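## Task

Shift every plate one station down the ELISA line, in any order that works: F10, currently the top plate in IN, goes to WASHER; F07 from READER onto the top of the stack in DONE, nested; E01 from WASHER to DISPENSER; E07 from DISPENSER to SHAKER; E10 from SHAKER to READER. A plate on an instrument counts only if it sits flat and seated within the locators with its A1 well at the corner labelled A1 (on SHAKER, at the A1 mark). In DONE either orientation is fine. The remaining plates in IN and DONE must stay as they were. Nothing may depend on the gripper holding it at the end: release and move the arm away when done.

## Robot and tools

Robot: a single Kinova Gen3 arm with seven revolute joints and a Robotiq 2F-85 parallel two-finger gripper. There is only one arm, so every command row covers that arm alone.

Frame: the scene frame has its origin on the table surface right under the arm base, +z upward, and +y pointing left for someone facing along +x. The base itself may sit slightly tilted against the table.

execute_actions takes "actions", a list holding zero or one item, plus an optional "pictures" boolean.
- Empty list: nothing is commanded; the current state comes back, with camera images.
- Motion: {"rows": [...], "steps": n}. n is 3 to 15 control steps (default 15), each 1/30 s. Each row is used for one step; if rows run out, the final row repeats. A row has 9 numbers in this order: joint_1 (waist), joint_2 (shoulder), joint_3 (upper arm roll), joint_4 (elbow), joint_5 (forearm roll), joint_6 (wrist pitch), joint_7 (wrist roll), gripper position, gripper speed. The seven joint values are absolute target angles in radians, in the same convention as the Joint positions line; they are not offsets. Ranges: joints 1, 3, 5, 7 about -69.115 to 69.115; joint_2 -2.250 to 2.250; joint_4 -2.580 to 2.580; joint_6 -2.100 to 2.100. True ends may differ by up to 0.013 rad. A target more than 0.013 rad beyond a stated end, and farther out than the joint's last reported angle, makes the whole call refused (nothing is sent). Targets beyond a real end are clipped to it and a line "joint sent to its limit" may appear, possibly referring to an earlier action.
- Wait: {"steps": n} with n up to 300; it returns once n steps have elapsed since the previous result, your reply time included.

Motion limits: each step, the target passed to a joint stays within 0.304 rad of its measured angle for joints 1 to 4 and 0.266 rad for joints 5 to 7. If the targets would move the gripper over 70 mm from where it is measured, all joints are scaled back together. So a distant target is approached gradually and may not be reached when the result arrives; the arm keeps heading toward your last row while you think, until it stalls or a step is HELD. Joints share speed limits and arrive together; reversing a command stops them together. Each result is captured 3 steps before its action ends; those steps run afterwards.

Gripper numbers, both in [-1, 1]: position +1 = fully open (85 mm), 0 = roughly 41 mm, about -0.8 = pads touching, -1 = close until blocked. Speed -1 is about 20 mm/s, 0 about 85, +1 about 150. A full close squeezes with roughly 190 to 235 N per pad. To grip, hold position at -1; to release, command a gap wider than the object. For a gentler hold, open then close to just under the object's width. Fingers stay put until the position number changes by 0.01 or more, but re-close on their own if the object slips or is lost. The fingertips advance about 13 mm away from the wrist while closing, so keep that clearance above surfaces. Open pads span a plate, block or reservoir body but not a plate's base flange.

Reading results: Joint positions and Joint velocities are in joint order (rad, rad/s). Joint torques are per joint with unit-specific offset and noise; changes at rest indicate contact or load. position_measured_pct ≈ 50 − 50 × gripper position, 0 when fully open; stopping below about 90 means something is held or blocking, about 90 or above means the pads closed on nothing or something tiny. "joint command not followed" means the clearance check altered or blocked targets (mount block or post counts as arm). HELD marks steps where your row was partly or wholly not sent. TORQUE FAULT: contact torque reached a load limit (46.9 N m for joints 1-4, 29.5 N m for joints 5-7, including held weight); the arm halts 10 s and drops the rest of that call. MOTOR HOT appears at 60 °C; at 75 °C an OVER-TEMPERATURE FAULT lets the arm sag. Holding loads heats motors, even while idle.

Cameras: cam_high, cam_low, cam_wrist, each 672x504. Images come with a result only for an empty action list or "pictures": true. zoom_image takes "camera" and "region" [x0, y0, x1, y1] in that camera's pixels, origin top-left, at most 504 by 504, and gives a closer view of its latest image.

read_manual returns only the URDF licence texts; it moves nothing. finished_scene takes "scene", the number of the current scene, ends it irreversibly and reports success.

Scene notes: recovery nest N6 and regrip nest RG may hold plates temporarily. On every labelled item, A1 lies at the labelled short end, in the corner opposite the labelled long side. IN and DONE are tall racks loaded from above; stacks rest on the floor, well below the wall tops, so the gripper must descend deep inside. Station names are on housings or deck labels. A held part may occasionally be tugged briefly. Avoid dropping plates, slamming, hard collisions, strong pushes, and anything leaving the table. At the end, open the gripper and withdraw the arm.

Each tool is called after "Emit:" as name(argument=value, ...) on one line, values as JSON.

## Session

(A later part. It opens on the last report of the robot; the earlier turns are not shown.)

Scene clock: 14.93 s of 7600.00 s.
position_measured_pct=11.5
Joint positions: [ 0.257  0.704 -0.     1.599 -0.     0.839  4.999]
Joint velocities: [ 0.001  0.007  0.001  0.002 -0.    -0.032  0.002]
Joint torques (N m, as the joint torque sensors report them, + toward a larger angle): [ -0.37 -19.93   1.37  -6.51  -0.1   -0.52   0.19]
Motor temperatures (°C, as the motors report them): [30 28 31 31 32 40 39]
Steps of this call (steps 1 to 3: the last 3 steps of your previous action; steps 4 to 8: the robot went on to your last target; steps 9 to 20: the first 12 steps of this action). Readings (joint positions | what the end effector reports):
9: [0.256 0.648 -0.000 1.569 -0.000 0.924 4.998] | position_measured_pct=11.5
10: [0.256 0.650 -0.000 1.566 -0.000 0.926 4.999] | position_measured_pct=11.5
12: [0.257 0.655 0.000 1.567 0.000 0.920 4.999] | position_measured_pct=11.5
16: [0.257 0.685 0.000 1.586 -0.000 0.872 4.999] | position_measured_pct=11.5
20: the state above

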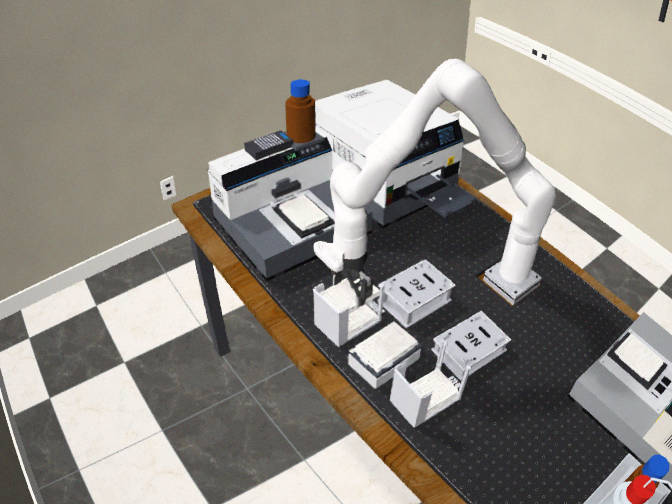

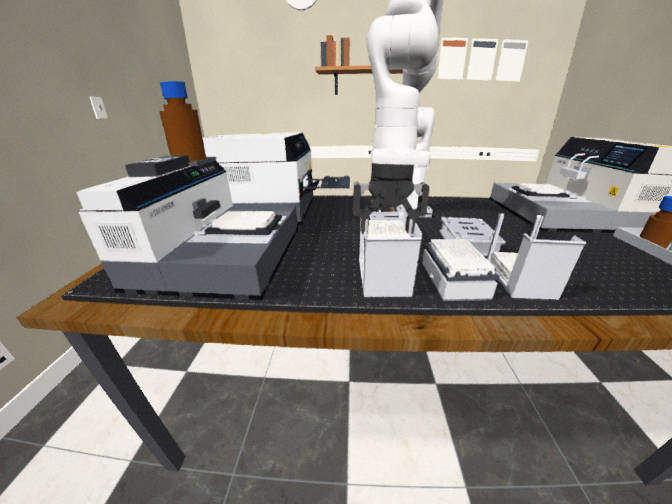

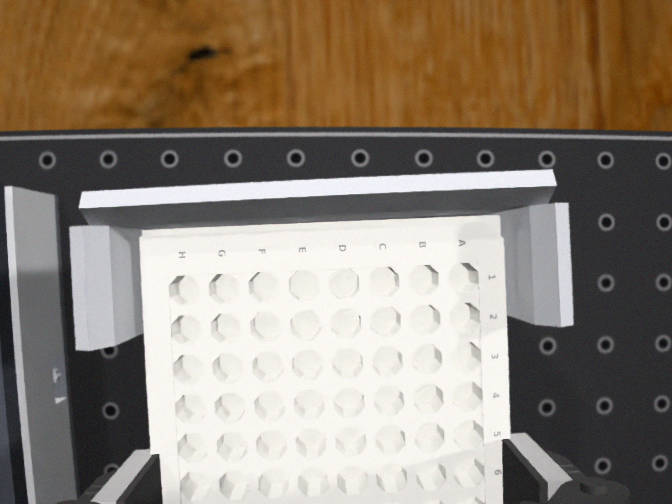

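Emit:
execute_actions(actions=[{"rows":[[0.2566,0.716,0,1.6038,0,0.8218,4.9988,-1,-0.6],[0.2566,0.727,0,1.6088,0,0.8058,4.9988,-1,-0.6],[0.2566,0.738,0,1.6136,0,0.79,4.9988,-1,-0.6],[0.2566,0.7493,0,1.618,0,0.7743,4.9988,-1,-0.6],[0.2566,0.7607,0,1.622,0,0.7589,4.9988,-1,-0.6],[0.2566,0.7723,0,1.6257,0,0.7436,4.9988,-1,-0.6],[0.2566,0.784,0,1.629,0,0.7286,4.9988,-1,-0.6],[0.2566,0.796,0,1.632,0,0.7136,4.9988,-1,-0.6],[0.2566,0.8081,0,1.6348,0,0.6987,4.9988,-1,-0.6]],"steps":15}])

Emit:
execute_actions(actions=[{"rows":[[0.2566,0.8118,0,1.6355,0,0.6943,4.9988,-1,-0.6],[0.2566,0.8155,0,1.6362,0,0.6899,4.9988,-1,-0.6],[0.2566,0.8192,0,1.6369,0,0.6855,4.9988,-1,-0.6],[0.2566,0.822,0,1.6374,0,0.6822,4.9988,-1,-0.6],[0.2566,0.8245,0,1.6378,0,0.6793,4.9988,-1,-0.6],[0.2566,0.8265,0,1.6382,0,0.6769,4.9988,-1,-0.6]],"steps":14}], pictures=true)

Scene clock: 15.57 s of 7600.00 s.
position_measured_pct=11.5
Joint positions: [ 0.257  0.805 -0.     1.635  0.     0.702  4.999]
Joint velocities: [ 0.     0.063 -0.002  0.032 -0.002 -0.116 -0.001]
Joint torques (N m, as the joint torque sensors report them, + toward a larger angle): [ -0.67 -24.65   1.79  -7.17  -0.07  -0.57  -0.3 ]
Motor temperatures (°C, as the motors report them): [30 28 31 31 32 40 39]
Steps of this call (steps 1 to 3: the last 3 steps of your previous action; steps 4 to 7: the robot went on to your last target; steps 8 to 19: the first 12 steps of this action). Readings (joint positions | what the end effector reports):
8: [0.257 0.706 0.000 1.599 -0.000 0.837 4.999] | position_measured_pct=11.5
9: [0.257 0.711 0.000 1.600 0.000 0.830 4.999] | position_measured_pct=11.5
11: [0.257 0.728 0.000 1.608 0.000 0.807 4.999] | position_measured_pct=11.5
15: [0.257 0.770 0.000 1.624 0.000 0.749 4.999] | position_measured_pct=11.5
19: the state above

Scene clock: 16.03 s of 7600.00 s.
position_measured_pct=11.5
Joint positions: [0.257 0.826 0.    1.639 0.    0.677 4.999]
Joint velocities: [-0.     0.005  0.001  0.    -0.    -0.002  0.001]
Joint torques (N m, as the joint torque sensors report them, + toward a larger angle): [ -0.24 -20.67   1.08  -6.1    0.42  -0.62  -0.32]
Motor temperatures (°C, as the motors report them): [30 28 31 31 32 40 39]
Steps of this call (steps 1 to 3: the last 3 steps of your previous action; steps 4 to 14: the first 11 steps of this action). Readings (joint positions | what the end effector reports):
4: [0.257 0.808 0.000 1.635 0.000 0.699 4.999] | position_measured_pct=11.5
5: [0.257 0.810 0.000 1.636 0.000 0.696 4.999] | position_measured_pct=11.5
7: [0.257 0.817 0.000 1.637 0.000 0.689 4.999] | position_measured_pct=11.5
11: [0.257 0.826 0.000 1.639 0.000 0.678 4.999] | position_measured_pct=11.5
14: the state above

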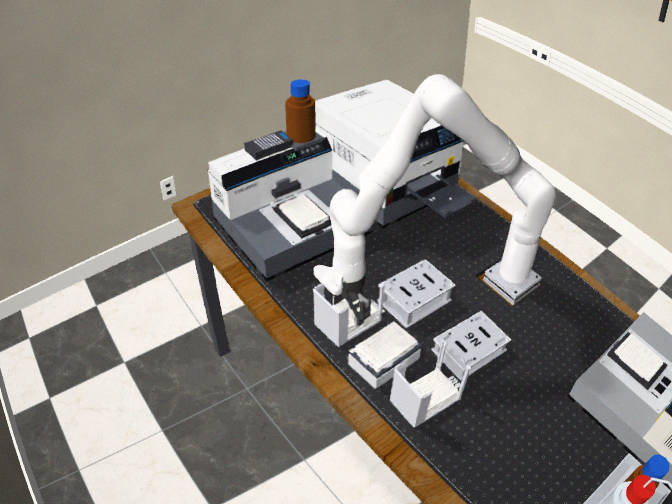

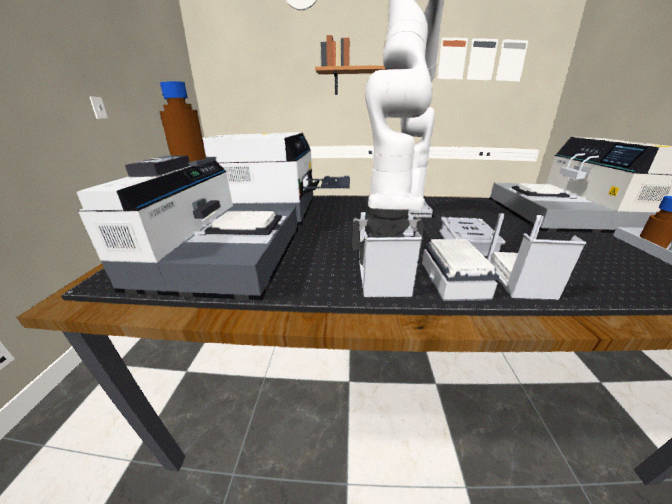

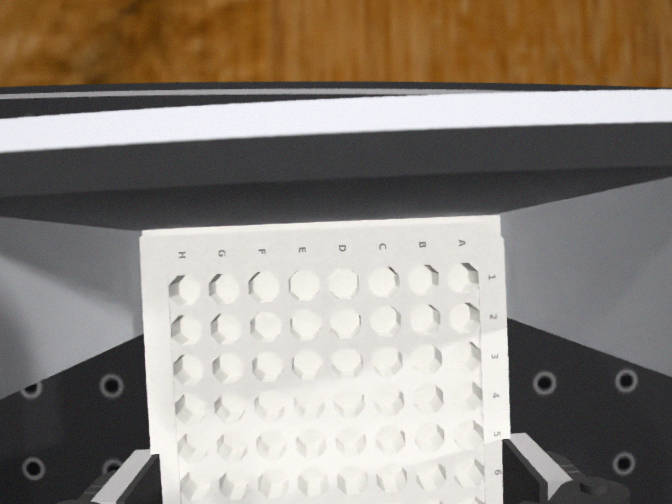

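Emit:
execute_actions(actions=[{"rows":[[0.2566,0.825,0,1.642,0,0.6746,4.9988,-1,-0.6],[0.2566,0.825,0,1.642,0,0.6746,4.9988,-1,-0.6],[0.2566,0.825,0,1.642,0,0.6746,4.9988,-1,-0.6],[0.2566,0.8269,0,1.6423,0,0.6724,4.9988,-1,-0.6],[0.2566,0.8269,0,1.6423,0,0.6724,4.9988,-1,-0.6],[0.2566,0.8287,0,1.6426,0,0.6703,4.9988,-1,-0.6]],"steps":14}])

Emit:
execute_actions(actions=[{"rows":[[0.2566,0.8306,0,1.6429,0,0.6681,4.9988,-1,-0.6],[0.2566,0.8306,0,1.6429,0,0.6681,4.9988,-1,-0.6],[0.2566,0.8324,0,1.6431,0,0.6661,4.9988,-1,-0.6]],"steps":12}])

Scene clock: 16.57 s of 7600.00 s.
position_measured_pct=11.5
Joint positions: [ 0.257  0.829 -0.     1.643 -0.     0.67   4.999]
Joint velocities: [ 0.     0.001 -0.    -0.     0.    -0.001 -0.001]
Joint torques (N m, as the joint torque sensors report them, + toward a larger angle): [ -0.17 -19.91   1.8   -6.18  -0.06  -0.11   0.14]
Motor temperatures (°C, as the motors report them): [30 28 31 31 32 40 39]
Steps of this call (steps 1 to 3: the last 3 steps of your previous action; steps 4 to 5: the robot went on to your last target; steps 6 to 16: the first 11 steps of this action). Readings (joint positions | what the end effector reports):
6: [0.257 0.826 0.000 1.639 0.000 0.677 4.999] | position_measured_pct=11.5
7: [0.257 0.825 0.000 1.641 0.000 0.676 4.999] | position_measured_pct=11.5
9: [0.257 0.826 0.000 1.642 -0.000 0.674 4.999] | position_measured_pct=11.5
13: [0.257 0.828 -0.000 1.643 0.000 0.671 4.999] | position_measured_pct=11.5
16: the state above

Scene clock: 16.97 s of 7600.00 s.
position_measured_pct=11.5
Joint positions: [ 0.257  0.832 -0.     1.643 -0.     0.666  4.999]
Joint velocities: [-0.     0.001  0.001 -0.001 -0.    -0.     0.001]
Joint torques (N m, as the joint torque sensors report them, + toward a larger angle): [ -0.2  -20.44   1.05  -5.45  -0.19  -0.02  -0.06]
Motor temperatures (°C, as the motors report them): [30 28 31 31 32 40 39]
Steps of this call (steps 1 to 3: the last 3 steps of your previous action; steps 4 to 12: the first 9 steps of this action). Readings (joint positions | what the end effector reports):
4: [0.257 0.829 0.000 1.643 -0.000 0.670 4.999] | position_measured_pct=11.5
5: [0.257 0.830 0.000 1.643 0.000 0.669 4.999] | position_measured_pct=11.5
7: [0.257 0.832 0.000 1.643 0.000 0.667 4.999] | position_measured_pct=11.5
11: [0.257 0.832 -0.000 1.643 -0.000 0.666 4.999] | position_measured_pct=11.5
12: the state above

Emit:
execute_actions(actions=[{"rows":[[0.2566,0.8343,0,1.6434,0,0.6639,4.9988,-1,-0.6],[0.2566,0.8343,0,1.6434,0,0.6639,4.9988,-1,-0.6],[0.2566,0.8355,0,1.6436,0,0.6625,4.9988,-1,-0.6]],"steps":12}])

Scene clock: 17.37 s of 7600.00 s.
position_measured_pct=11.5
Joint positions: [ 0.257  0.833 -0.     1.643 -0.     0.663  4.999]
Joint velocities: [-0.001 -0.002  0.     0.     0.    -0.001  0.001]
Joint torques (N m, as the joint torque sensors report them, + toward a larger angle): [ -0.69 -18.46   0.59  -5.22   0.03  -0.33   0.  ]
Motor temperatures (°C, as the motors report them): [30 28 31 31 32 40 39]
Steps of this call (steps 1 to 3: the last 3 steps of your previous action; steps 4 to 12: the first 9 steps of this action). Readings (joint positions | what the end effector reports):
4: [0.257 0.833 0.000 1.643 -0.000 0.666 4.999] | position_measured_pct=11.5
5: [0.257 0.834 0.000 1.643 -0.000 0.665 4.999] | position_measured_pct=11.5
7: [0.257 0.834 0.000 1.643 -0.000 0.664 4.999] | position_measured_pct=11.5
11: [0.257 0.833 -0.000 1.643 -0.000 0.663 4.999] | position_measured_pct=11.5
12: the state above

Emit:
execute_actions(actions=[{"rows":[[0.2566,0.8335,0,1.6433,0,0.6648,4.9988,1,-0.6]],"steps":14}])

Emit:
execute_actions(actions=[{"rows":[[0.2566,0.825,0,1.642,0,0.6746,4.9988,1,0],[0.2566,0.816,0,1.6403,0,0.6853,4.9988,1,0],[0.2566,0.8066,0,1.6386,0,0.6964,4.9988,1,0],[0.2566,0.789,0,1.634,0,0.7186,4.9988,1,0],[0.2566,0.771,0,1.6295,0,0.7411,4.9988,1,0],[0.2566,0.754,0,1.6235,0,0.7641,4.9988,1,0],[0.2566,0.7365,0,1.6174,0,0.7877,4.9988,1,0],[0.2566,0.72,0,1.61,0,0.8116,4.9988,1,0],[0.2566,0.704,0,1.6023,0,0.8353,4.9988,1,0],[0.2566,0.688,0,1.593,0,0.8606,4.9988,1,0],[0.2566,0.673,0,1.584,0,0.8846,4.9988,1,0],[0.2566,0.64,0,1.565,0,0.9366,4.9988,1,0]],"steps":15}], pictures=true)

Emit:
execute_actions(actions=[{"rows":[[0.2566,0.64,0,1.565,0,0.9366,4.9988,1,0],[-0.0527,0.615,0,1.6196,0,0.907,4.7045,1,0]],"steps":15}])

Emit:
execute_actions(actions=[{"rows":[[-0.0527,0.615,0,1.6196,0,0.907,4.7045,1,0],[-0.0527,0.615,0,1.6196,0,0.907,4.7045,1,0],[-0.0527,0.7201,0,1.6775,0,0.744,4.7045,1,0]],"steps":15}])

Emit:
execute_actions(actions=[{"steps":8}], pictures=true)

Scene clock: 18.13 s of 7600.00 s.
position_measured_pct=0.4
Joint positions: [0.257 0.833 0.    1.643 0.    0.665 4.999]
Joint velocities: [ 0.002 -0.001 -0.001  0.001  0.001 -0.     0.   ]
Joint torques (N m, as the joint torque sensors report them, + toward a larger angle): [ -0.63 -19.77   0.95  -5.72   0.42   0.17   0.12]
Motor temperatures (°C, as the motors report them): [30 28 31 31 32 40 39]
Steps of this call (steps 1 to 3: the last 3 steps of your previous action; steps 4 to 12: the robot went on to your last target; steps 13 to 23: the first 11 steps of this action). Readings (joint positions | what the end effector reports):
13: [0.257 0.833 -0.000 1.643 -0.000 0.663 4.999] | position_measured_pct=11.5
14: [0.257 0.833 -0.000 1.643 -0.000 0.664 4.999] | position_measured_pct=11.5
16: [0.257 0.833 0.000 1.643 -0.000 0.665 4.999] | position_measured_pct=8.7
20: [0.257 0.833 -0.000 1.643 -0.000 0.665 4.999] | position_measured_pct=3.2
23: the state above

Scene clock: 18.63 s of 7600.00 s.
position_measured_pct=0.0
Joint positions: [ 0.257  0.7   -0.     1.598  0.     0.843  4.999]
Joint velocities: [ 0.    -0.506 -0.002 -0.267  0.001  0.774  0.   ]
Joint torques (N m, as the joint torque sensors report them, + toward a larger angle): [  0.1  -20.1    1.1   -7.15  -0.08  -0.29   0.05]
Motor temperatures (°C, as the motors report them): [30 29 31 31 32 40 39]
Steps of this call (steps 1 to 3: the last 3 steps of your previous action; steps 4 to 15: the first 12 steps of this action). Readings (joint positions | what the end effector reports):
4: [0.257 0.833 -0.000 1.643 0.000 0.665 4.999] | position_measured_pct=0.0
5: [0.257 0.828 -0.000 1.643 0.000 0.670 4.999] | position_measured_pct=0.0
7: [0.257 0.813 -0.000 1.640 -0.000 0.686 4.999] | position_measured_pct=0.0
11: [0.257 0.762 -0.000 1.626 -0.000 0.752 4.999] | position_measured_pct=0.0
15: the state above

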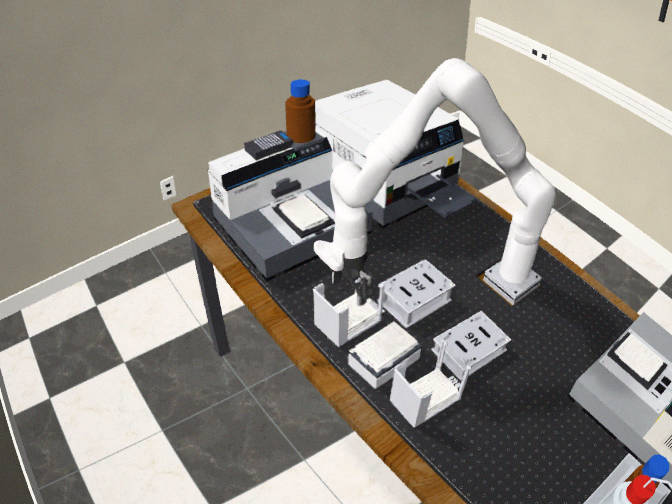

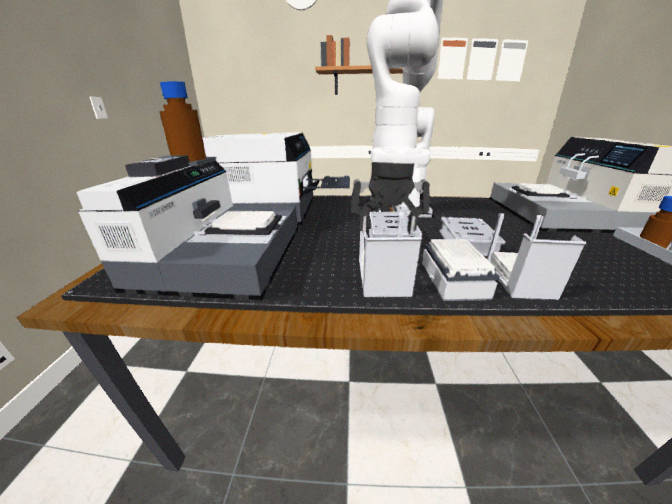

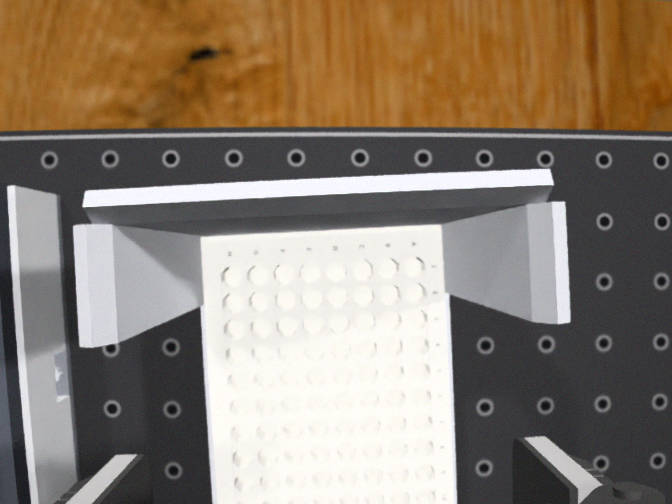

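Scene clock: 19.13 s of 7600.00 s.
position_measured_pct=0.0
Joint positions: [0.029 0.622 0.    1.605 0.    0.914 4.788]
Joint velocities: [-0.798 -0.062 -0.017  0.142 -0.008 -0.072 -0.829]
Joint torques (N m, as the joint torque sensors report them, + toward a larger angle): [  0.27 -19.01   1.31  -7.52   0.45   0.19   0.13]
Motor temperatures (°C, as the motors report them): [30 29 31 31 32 40 39]
Steps of this call (steps 1 to 3: the last 3 steps of your previous action; steps 4 to 15: the first 12 steps of this action). Readings (joint positions | what the end effector reports):
4: [0.257 0.646 0.000 1.567 -0.000 0.929 4.999] | position_measured_pct=0.0
5: [0.256 0.643 0.000 1.565 0.000 0.934 4.998] | position_measured_pct=0.0
7: [0.239 0.639 0.003 1.569 0.001 0.934 4.986] | position_measured_pct=0.0
11: [0.143 0.630 0.002 1.585 0.001 0.924 4.902] | position_measured_pct=0.0
15: the state above

Scene clock: 19.63 s of 7600.00 s.
position_measured_pct=0.0
Joint positions: [-0.052  0.717 -0.     1.678 -0.     0.745  4.705]
Joint velocities: [-0.002  0.006  0.003 -0.004  0.    -0.04  -0.   ]
Joint torques (N m, as the joint torque sensors report them, + toward a larger angle): [  0.2  -19.86   1.31  -6.95  -0.13  -0.04   0.01]
Motor temperatures (°C, as the motors report them): [30 29 31 31 32 40 39]
Steps of this call (steps 1 to 3: the last 3 steps of your previous action; steps 4 to 15: the first 12 steps of this action). Readings (joint positions | what the end effector reports):
4: [-0.040 0.616 -0.003 1.618 -0.001 0.908 4.712] | position_measured_pct=0.0
5: [-0.045 0.616 -0.003 1.619 -0.001 0.907 4.706] | position_measured_pct=0.0
7: [-0.048 0.622 -0.001 1.622 -0.000 0.899 4.705] | position_measured_pct=0.0
11: [-0.051 0.690 -0.000 1.658 0.000 0.796 4.705] | position_measured_pct=0.0
15: the state above

Scene clock: 19.90 s of 7600.00 s.
position_measured_pct=0.0
Joint positions: [-0.053  0.72  -0.     1.678 -0.     0.744  4.705]
Joint velocities: [-0.001  0.003 -0.002 -0.001 -0.     0.001 -0.002]
Joint torques (N m, as the joint torque sensors report them, + toward a larger angle): [ -0.55 -18.85   1.14  -6.35   0.22  -0.15   0.01]
Motor temperatures (°C, as the motors report them): [30 29 31 31 32 40 39]
Kept back: nothing.
Steps of this call (steps 1 to 3: the last 3 steps of your previous action; steps 4 to 8: the robot went on to your last target). Readings (joint positions | what the end effector reports):
1: [-0.052 0.717 -0.000 1.678 -0.000 0.745 4.705] | position_measured_pct=0.0
2: [-0.052 0.718 -0.000 1.677 -0.000 0.744 4.705] | position_measured_pct=0.0
4: [-0.053 0.719 -0.000 1.677 -0.000 0.744 4.704] | position_measured_pct=0.0
8: the state above

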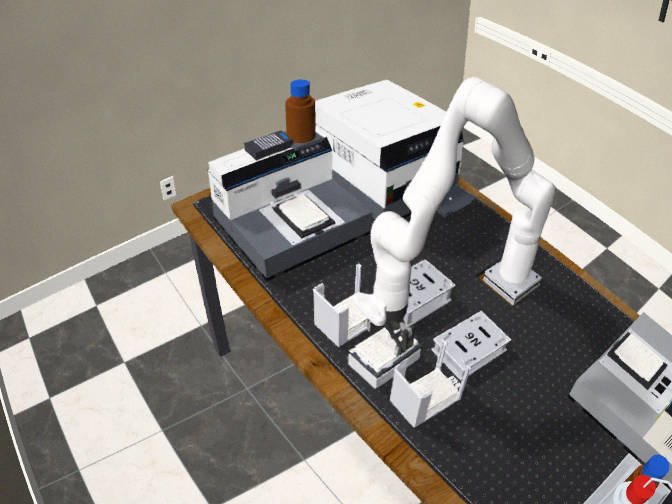

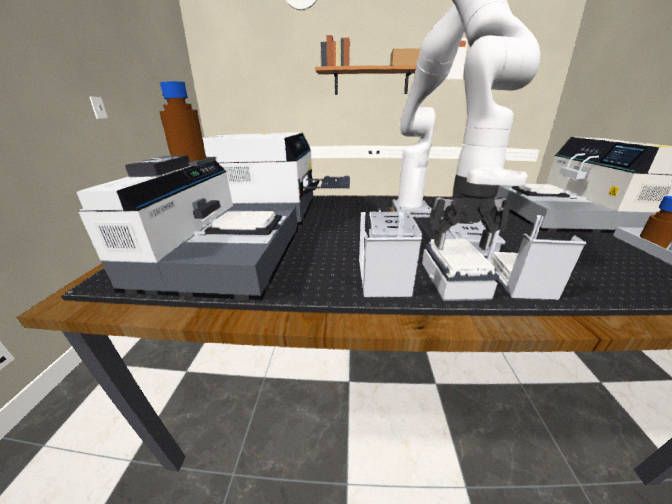

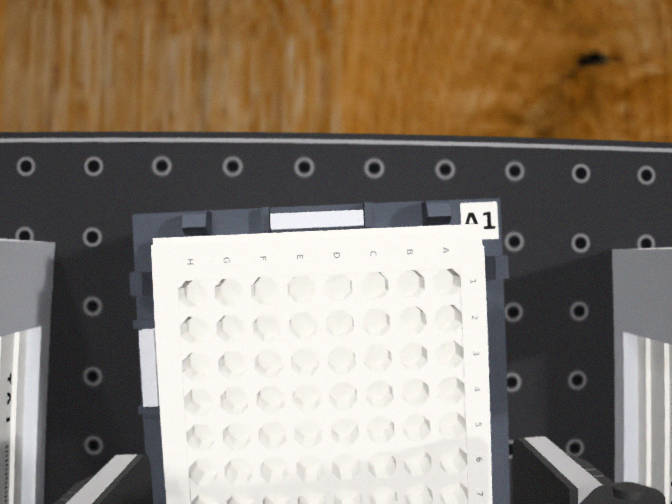

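Emit:
zoom_image(camera="cam_wrist", region=[100,380,260,504])

Emit:
zoom_image(camera="cam_wrist", region=[430,380,590,504])

Region (100, 380, 260, 504) of cam_wrist's 672x504 image, scaled by 3.150; it fills the top 391 rows of this view, and the rest is white.

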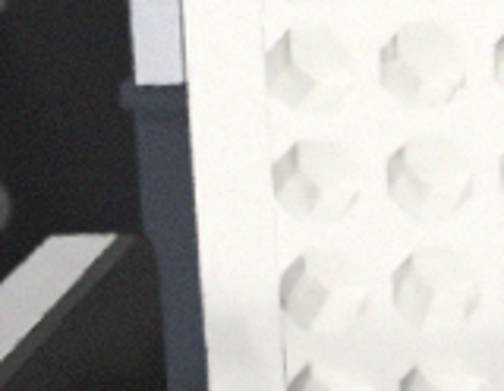

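Region (430, 380, 590, 504) of cam_wrist's 672x504 image, scaled by 3.150; it fills the top 391 rows of this view, and the rest is white.

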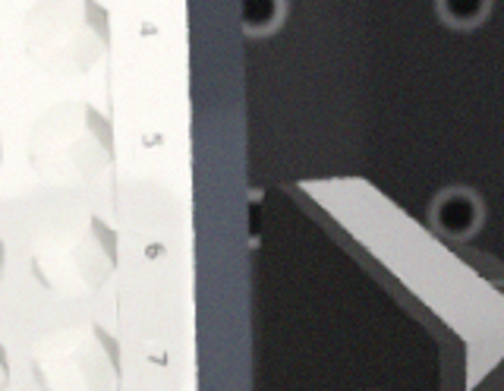

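Emit:
execute_actions(actions=[{"rows":[[-0.0551,0.7174,0,1.6837,0,0.7405,4.7021,1,0],[-0.0551,0.7174,0,1.6837,0,0.7405,4.7021,1,0],[-0.0551,0.7227,0,1.6856,0,0.7333,4.7021,1,0],[-0.0551,0.728,0,1.6875,0,0.7261,4.7021,1,0],[-0.0551,0.7334,0,1.6892,0,0.719,4.7021,1,0],[-0.0551,0.7387,0,1.6909,0,0.712,4.7021,1,0],[-0.0551,0.744,0,1.6925,0,0.7051,4.7021,1,0],[-0.0551,0.7494,0,1.694,0,0.6982,4.7021,1,0]],"steps":15}])

Emit:
execute_actions(actions=[{"rows":[[-0.0551,0.7488,0,1.6938,0,0.699,4.7021,-1,-0.6],[-0.0551,0.7482,0,1.6936,0,0.6998,4.7021,-1,-0.6],[-0.0551,0.7475,0,1.6935,0,0.7006,4.7021,-1,-0.6],[-0.0551,0.7469,0,1.6933,0,0.7014,4.7021,-1,-0.6],[-0.0551,0.7463,0,1.6931,0,0.7022,4.7021,-1,-0.6],[-0.0551,0.7457,0,1.6929,0,0.703,4.7021,-1,-0.6],[-0.0551,0.7451,0,1.6927,0,0.7038,4.7021,-1,-0.6],[-0.0551,0.7444,0,1.6926,0,0.7046,4.7021,-1,-0.6],[-0.0551,0.7438,0,1.6924,0,0.7054,4.7021,-1,-0.6],[-0.0551,0.7432,0,1.6922,0,0.7062,4.7021,-1,-0.6]],"steps":15}], pictures=true)

Scene clock: 20.73 s of 7600.00 s.
position_measured_pct=0.0
Joint positions: [-0.055  0.748 -0.     1.694 -0.     0.699  4.702]
Joint velocities: [-0.     0.006  0.002 -0.003  0.    -0.011  0.001]
Joint torques (N m, as the joint torque sensors report them, + toward a larger angle): [ -0.14 -19.32   1.37  -5.02  -0.07   0.08   0.17]
Motor temperatures (°C, as the motors report them): [30 29 31 31 32 40 39]
Steps of this call (steps 1 to 13: the robot went on to your last target; steps 14 to 25: the first 12 steps of this action). Readings (joint positions | what the end effector reports):
14: [-0.053 0.720 0.000 1.678 0.000 0.744 4.704] | position_measured_pct=0.0
15: [-0.054 0.718 0.000 1.681 0.000 0.742 4.703] | position_measured_pct=0.0
17: [-0.055 0.721 -0.000 1.684 -0.000 0.736 4.702] | position_measured_pct=0.0
21: [-0.055 0.740 -0.000 1.691 0.000 0.711 4.702] | position_measured_pct=0.0
25: the state above

Scene clock: 21.23 s of 7600.00 s.
position_measured_pct=10.3
Joint positions: [-0.055  0.743 -0.     1.692 -0.     0.706  4.702]
Joint velocities: [-0.001 -0.011  0.    -0.004  0.     0.011  0.002]
Joint torques (N m, as the joint torque sensors report them, + toward a larger angle): [ -0.42 -18.18   0.81  -4.96   0.35  -0.35  -0.24]
Motor temperatures (°C, as the motors report them): [30 29 31 31 32 40 39]
Steps of this call (steps 1 to 3: the last 3 steps of your previous action; steps 4 to 15: the first 12 steps of this action). Readings (joint positions | what the end effector reports):
4: [-0.055 0.749 -0.000 1.694 0.000 0.698 4.702] | position_measured_pct=0.0
5: [-0.055 0.749 -0.000 1.694 0.000 0.699 4.702] | position_measured_pct=0.4
7: [-0.055 0.748 -0.000 1.694 -0.000 0.700 4.702] | position_measured_pct=2.4
11: [-0.055 0.745 -0.000 1.693 -0.000 0.704 4.702] | position_measured_pct=7.1
15: the state above

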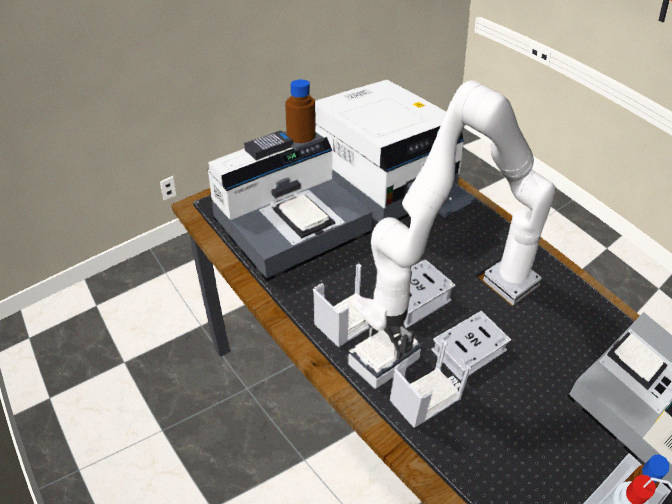

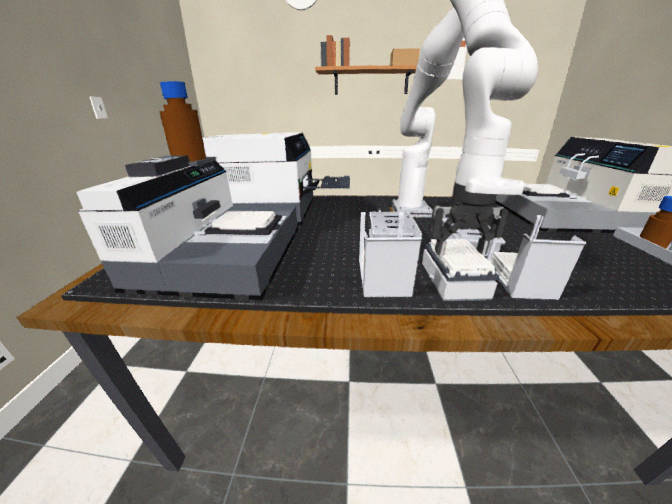

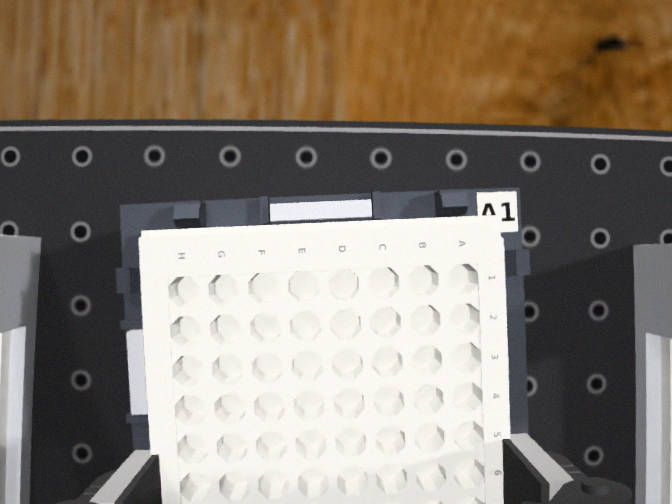

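Emit:
execute_actions(actions=[{"rows":[[-0.0551,0.7432,0,1.6922,0,0.7062,4.7021,-1,-0.6],[-0.0551,0.7387,0,1.6909,0,0.712,4.7021,-1,-0.6],[-0.0551,0.7334,0,1.6892,0,0.719,4.7021,-1,-0.6],[-0.0551,0.7254,0,1.6866,0,0.7296,4.7021,-1,-0.6],[-0.0551,0.7174,0,1.6837,0,0.7405,4.7021,-1,-0.6],[-0.0551,0.69,0,1.672,0,0.7796,4.7021,-1,-0.6],[-0.0551,0.66,0,1.655,0,0.8266,4.7021,-1,-0.6],[-0.0551,0.5834,0,1.6015,0,0.9567,4.7021,-1,-0.6]],"steps":15}])

Emit:
execute_actions(actions=[{"rows":[[-0.0551,0.5834,0,1.6015,0,0.9567,4.7021,-1,-0.6],[0.3,0.36,0,1.85,0,0.93,5.05,-1,-0.6]],"steps":15}])

Emit:
execute_actions(actions=[{"rows":[[1.443,0.1493,0,2.2241,0,0.7682,6.151,-1,-0.6]],"steps":15}])

Emit:
execute_actions(actions=[{"steps":32}])

Emit:
execute_actions(actions=[{"rows":[[1.443,0.2034,0,2.2611,0,0.6771,6.151,-1,-0.6],[1.443,0.2034,0,2.2611,0,0.6771,6.151,-1,-0.6],[1.443,0.2034,0,2.2611,0,0.6771,6.151,-1,-0.6],[1.443,0.2574,0,2.299,0,0.5852,6.151,-1,-0.6],[1.443,0.2574,0,2.299,0,0.5852,6.151,-1,-0.6],[1.443,0.2574,0,2.299,0,0.5852,6.151,-1,-0.6],[1.443,0.2828,0,2.3128,0,0.546,6.151,-1,-0.6]],"steps":15}])

Emit:
execute_actions(actions=[{"steps":8}], pictures=true)

Scene clock: 21.97 s of 7600.00 s.
position_measured_pct=11.5
Joint positions: [-0.055  0.61   0.     1.621  0.     0.91   4.702]
Joint velocities: [ 0.002 -0.456  0.002 -0.37   0.     0.822 -0.001]
Joint torques (N m, as the joint torque sensors report them, + toward a larger angle): [ -0.01 -13.67   1.71  -5.51  -0.11   0.45  -0.28]
Motor temperatures (°C, as the motors report them): [30 29 31 31 32 40 39]
Steps of this call (steps 1 to 3: the last 3 steps of your previous action; steps 4 to 10: the robot went on to your last target; steps 11 to 22: the first 12 steps of this action). Readings (joint positions | what the end effector reports):
11: [-0.055 0.743 -0.000 1.692 -0.000 0.706 4.702] | position_measured_pct=11.5
12: [-0.055 0.742 -0.000 1.692 -0.000 0.707 4.702] | position_measured_pct=11.5
14: [-0.055 0.735 -0.000 1.690 -0.000 0.715 4.702] | position_measured_pct=11.5
18: [-0.055 0.694 -0.000 1.676 -0.000 0.771 4.702] | position_measured_pct=11.5
22: the state above

Scene clock: 22.47 s of 7600.00 s.
position_measured_pct=11.5
Joint positions: [ 0.167  0.441 -0.001  1.757 -0.     0.938  4.907]
Joint velocities: [ 0.838 -0.51  -0.     0.574  0.001 -0.051  0.892]
Joint torques (N m, as the joint torque sensors report them, + toward a larger angle): [ -0.31 -15.68   0.28  -6.32   0.22   0.14   0.11]
Motor temperatures (°C, as the motors report them): [30 29 31 31 32 40 39]
Steps of this call (steps 1 to 3: the last 3 steps of your previous action; steps 4 to 15: the first 12 steps of this action). Readings (joint positions | what the end effector reports):
4: [-0.055 0.587 0.000 1.601 0.000 0.956 4.702] | position_measured_pct=11.5
5: [-0.054 0.585 -0.000 1.602 -0.000 0.956 4.703] | position_measured_pct=11.5
7: [-0.037 0.572 -0.003 1.615 -0.001 0.952 4.715] | position_measured_pct=11.5
11: [0.057 0.508 -0.002 1.683 -0.000 0.945 4.794] | position_measured_pct=11.5
15: the state above

Scene clock: 22.97 s of 7600.00 s.
position_measured_pct=11.5
Joint positions: [0.598 0.216 0.    2.097 0.    0.822 5.303]
Joint velocities: [ 1.04  -0.27  -0.     0.54   0.    -0.228  0.898]
Joint torques (N m, as the joint torque sensors report them, + toward a larger angle): [ -0.4  -10.68   0.64  -7.3   -0.04  -0.35   0.07]
Motor temperatures (°C, as the motors report them): [30 29 31 31 32 40 39]
Steps of this call (steps 1 to 3: the last 3 steps of your previous action; steps 4 to 15: the first 12 steps of this action). Readings (joint positions | what the end effector reports):
4: [0.267 0.380 0.001 1.828 0.001 0.932 5.016] | position_measured_pct=11.5
5: [0.292 0.364 -0.000 1.846 -0.000 0.928 5.039] | position_measured_pct=11.5
7: [0.350 0.321 -0.000 1.897 -0.000 0.911 5.087] | position_measured_pct=11.5
11: [0.468 0.259 0.001 2.010 0.000 0.858 5.190] | position_measured_pct=11.5
15: the state above

Scene clock: 24.03 s of 7600.00 s.
position_measured_pct=11.5
Joint positions: [1.441 0.149 0.    2.224 0.    0.768 6.151]
Joint velocities: [ 0.016  0.    -0.001  0.001 -0.001  0.     0.   ]
Joint torques (N m, as the joint torque sensors report them, + toward a larger angle): [-1.31 -9.01  1.02 -6.18  0.23 -0.04  0.08]
Motor temperatures (°C, as the motors report them): [30 29 31 31 32 40 39]
Kept back: nothing.
Steps of this call (steps 1 to 3: the last 3 steps of your previous action; steps 4 to 32: the robot went on to your last target). Readings (joint positions | what the end effector reports):
1: [0.634 0.207 0.000 2.114 0.000 0.814 5.333] | position_measured_pct=11.5
2: [0.670 0.200 0.000 2.130 0.000 0.808 5.364] | position_measured_pct=11.5
4: [0.745 0.187 0.000 2.155 0.000 0.797 5.429] | position_measured_pct=11.5
8: [0.901 0.169 0.000 2.190 0.000 0.782 5.566] | position_measured_pct=11.5
32: the state above

Scene clock: 24.43 s of 7600.00 s.
position_measured_pct=11.5
Joint positions: [ 1.443  0.278 -0.     2.312  0.     0.548  6.151]
Joint velocities: [ 0.002  0.023 -0.     0.012  0.    -0.044 -0.   ]
Joint torques (N m, as the joint torque sensors report them, + toward a larger angle): [ -0.58 -10.5    0.43  -5.22  -0.17  -0.33  -0.11]
Motor temperatures (°C, as the motors report them): [30 29 31 31 32 40 39]
Steps of this call (steps 1 to 12: the first 12 steps of this action). Readings (joint positions | what the end effector reports):
1: [1.442 0.150 0.000 2.225 0.000 0.767 6.151] | position_measured_pct=11.5
2: [1.442 0.156 0.000 2.228 0.000 0.759 6.151] | position_measured_pct=11.5
4: [1.442 0.185 0.000 2.245 -0.000 0.717 6.151] | position_measured_pct=11.5
8: [1.443 0.253 -0.000 2.294 0.000 0.596 6.151] | position_measured_pct=11.5
12: the state above

Scene clock: 24.70 s of 7600.00 s.
position_measured_pct=11.5
Joint positions: [ 1.443  0.282 -0.     2.313  0.     0.546  6.151]
Joint velocities: [ 0.     0.004 -0.    -0.     0.    -0.     0.   ]
Joint torques (N m, as the joint torque sensors report them, + toward a larger angle): [ -0.06 -10.62   1.24  -4.84  -0.07  -0.2   -0.17]
Motor temperatures (°C, as the motors report them): [30 29 31 31 32 40 39]
Kept back: nothing.
Steps of this call (steps 1 to 3: the last 3 steps of your previous action; steps 4 to 8: the robot went on to your last target). Readings (joint positions | what the end effector reports):
1: [1.443 0.279 -0.000 2.312 0.000 0.547 6.151] | position_measured_pct=11.5
2: [1.443 0.280 -0.000 2.312 0.000 0.546 6.151] | position_measured_pct=11.5
4: [1.443 0.281 -0.000 2.313 0.000 0.546 6.151] | position_measured_pct=11.5
8: the state above

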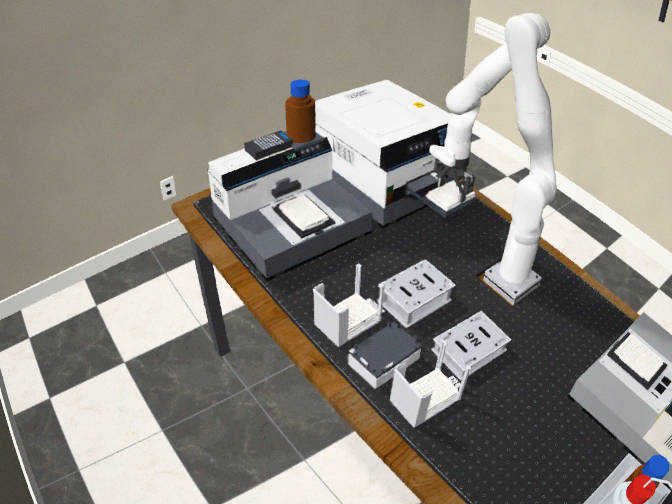

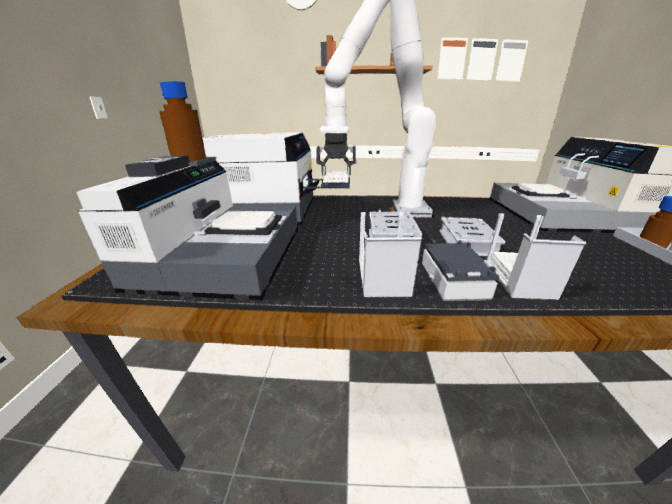

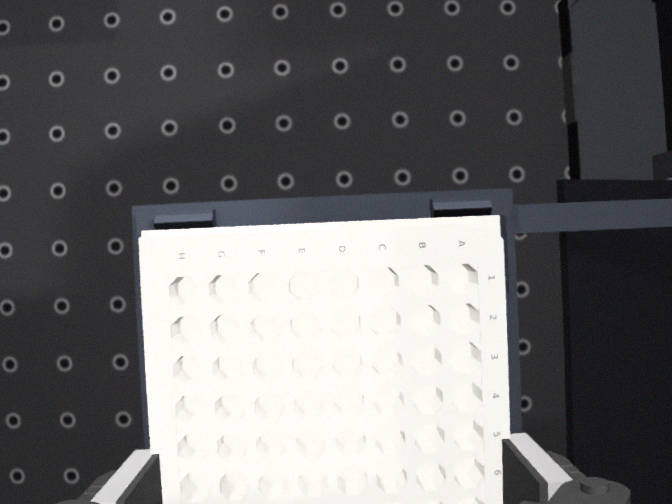

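Emit:
execute_actions(actions=[{"rows":[[1.443,0.2875,0,2.3139,0,0.5402,6.151,-1,-0.6],[1.443,0.2918,0,2.3159,0,0.5339,6.151,-1,-0.6],[1.443,0.296,0,2.3178,0,0.5278,6.151,-1,-0.6],[1.443,0.2996,0,2.3195,0,0.5225,6.151,-1,-0.6],[1.443,0.3024,0,2.3208,0,0.5184,6.151,-1,-0.6],[1.443,0.3052,0,2.3221,0,0.5143,6.151,-1,-0.6],[1.443,0.3074,0,2.3231,0,0.5111,6.151,-1,-0.6],[1.443,0.309,0,2.3239,0,0.5087,6.151,-1,-0.6],[1.443,0.3104,0,2.3245,0,0.5067,6.151,-1,-0.6],[1.443,0.3116,0,2.3251,0,0.5049,6.151,-1,-0.6]],"steps":15}])

Emit:
execute_actions(actions=[{"steps":7}], pictures=true)

Scene clock: 25.33 s of 7600.00 s.
position_measured_pct=11.5
Joint positions: [ 1.443  0.31  -0.     2.325  0.     0.506  6.151]
Joint velocities: [-0.001 -0.004 -0.     0.004  0.001 -0.004 -0.002]
Joint torques (N m, as the joint torque sensors report them, + toward a larger angle): [ 0.11 -8.85  0.91 -4.07  0.02 -0.72  0.03]
Motor temperatures (°C, as the motors report them): [30 29 31 31 32 40 39]
Steps of this call (steps 1 to 7: the robot went on to your last target; steps 8 to 19: the first 12 steps of this action). Readings (joint positions | what the end effector reports):
8: [1.443 0.284 0.000 2.313 -0.000 0.545 6.151] | position_measured_pct=11.5
9: [1.443 0.287 0.000 2.314 -0.000 0.542 6.151] | position_measured_pct=11.5
11: [1.443 0.294 0.000 2.317 -0.000 0.532 6.151] | position_measured_pct=11.5
15: [1.443 0.306 -0.000 2.322 0.000 0.513 6.151] | position_measured_pct=11.5
19: the state above

Scene clock: 25.57 s of 7600.00 s.
position_measured_pct=11.5
Joint positions: [ 1.443  0.31  -0.     2.325  0.     0.505  6.151]
Joint velocities: [-0.    -0.    -0.001 -0.    -0.     0.001 -0.001]
Joint torques (N m, as the joint torque sensors report them, + toward a larger angle): [-0.42 -8.67  0.72 -4.39  0.01 -0.57 -0.18]
Motor temperatures (°C, as the motors report them): [30 29 31 31 32 40 39]
Kept back: nothing.
Steps of this call (steps 1 to 3: the last 3 steps of your previous action; steps 4 to 7: the robot went on to your last target). Readings (joint positions | what the end effector reports):
1: [1.443 0.310 -0.000 2.325 0.000 0.506 6.151] | position_measured_pct=11.5
2: [1.443 0.310 -0.000 2.325 0.000 0.506 6.151] | position_measured_pct=11.5
4: [1.443 0.310 -0.000 2.325 0.000 0.506 6.151] | position_measured_pct=11.5
7: the state above

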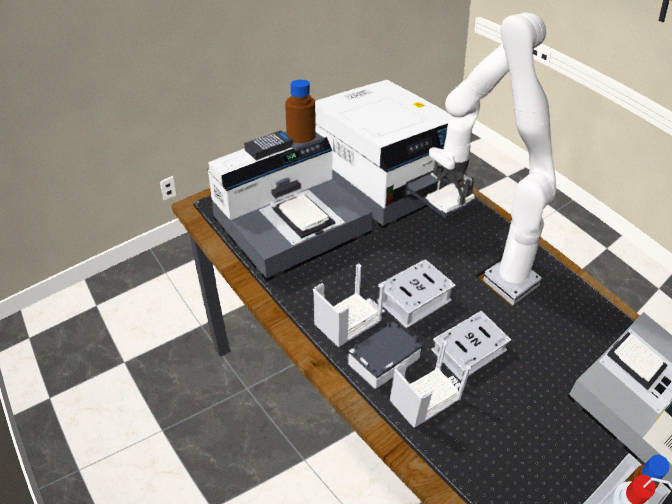

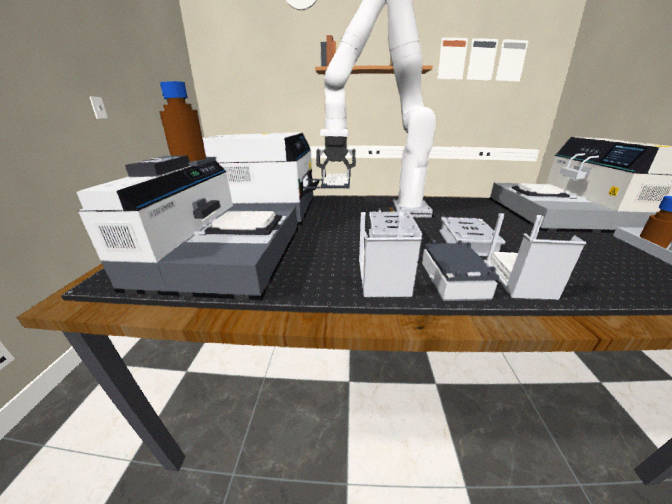

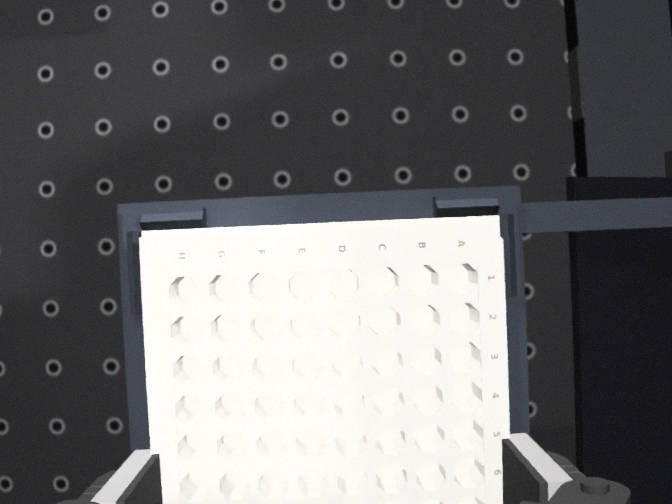

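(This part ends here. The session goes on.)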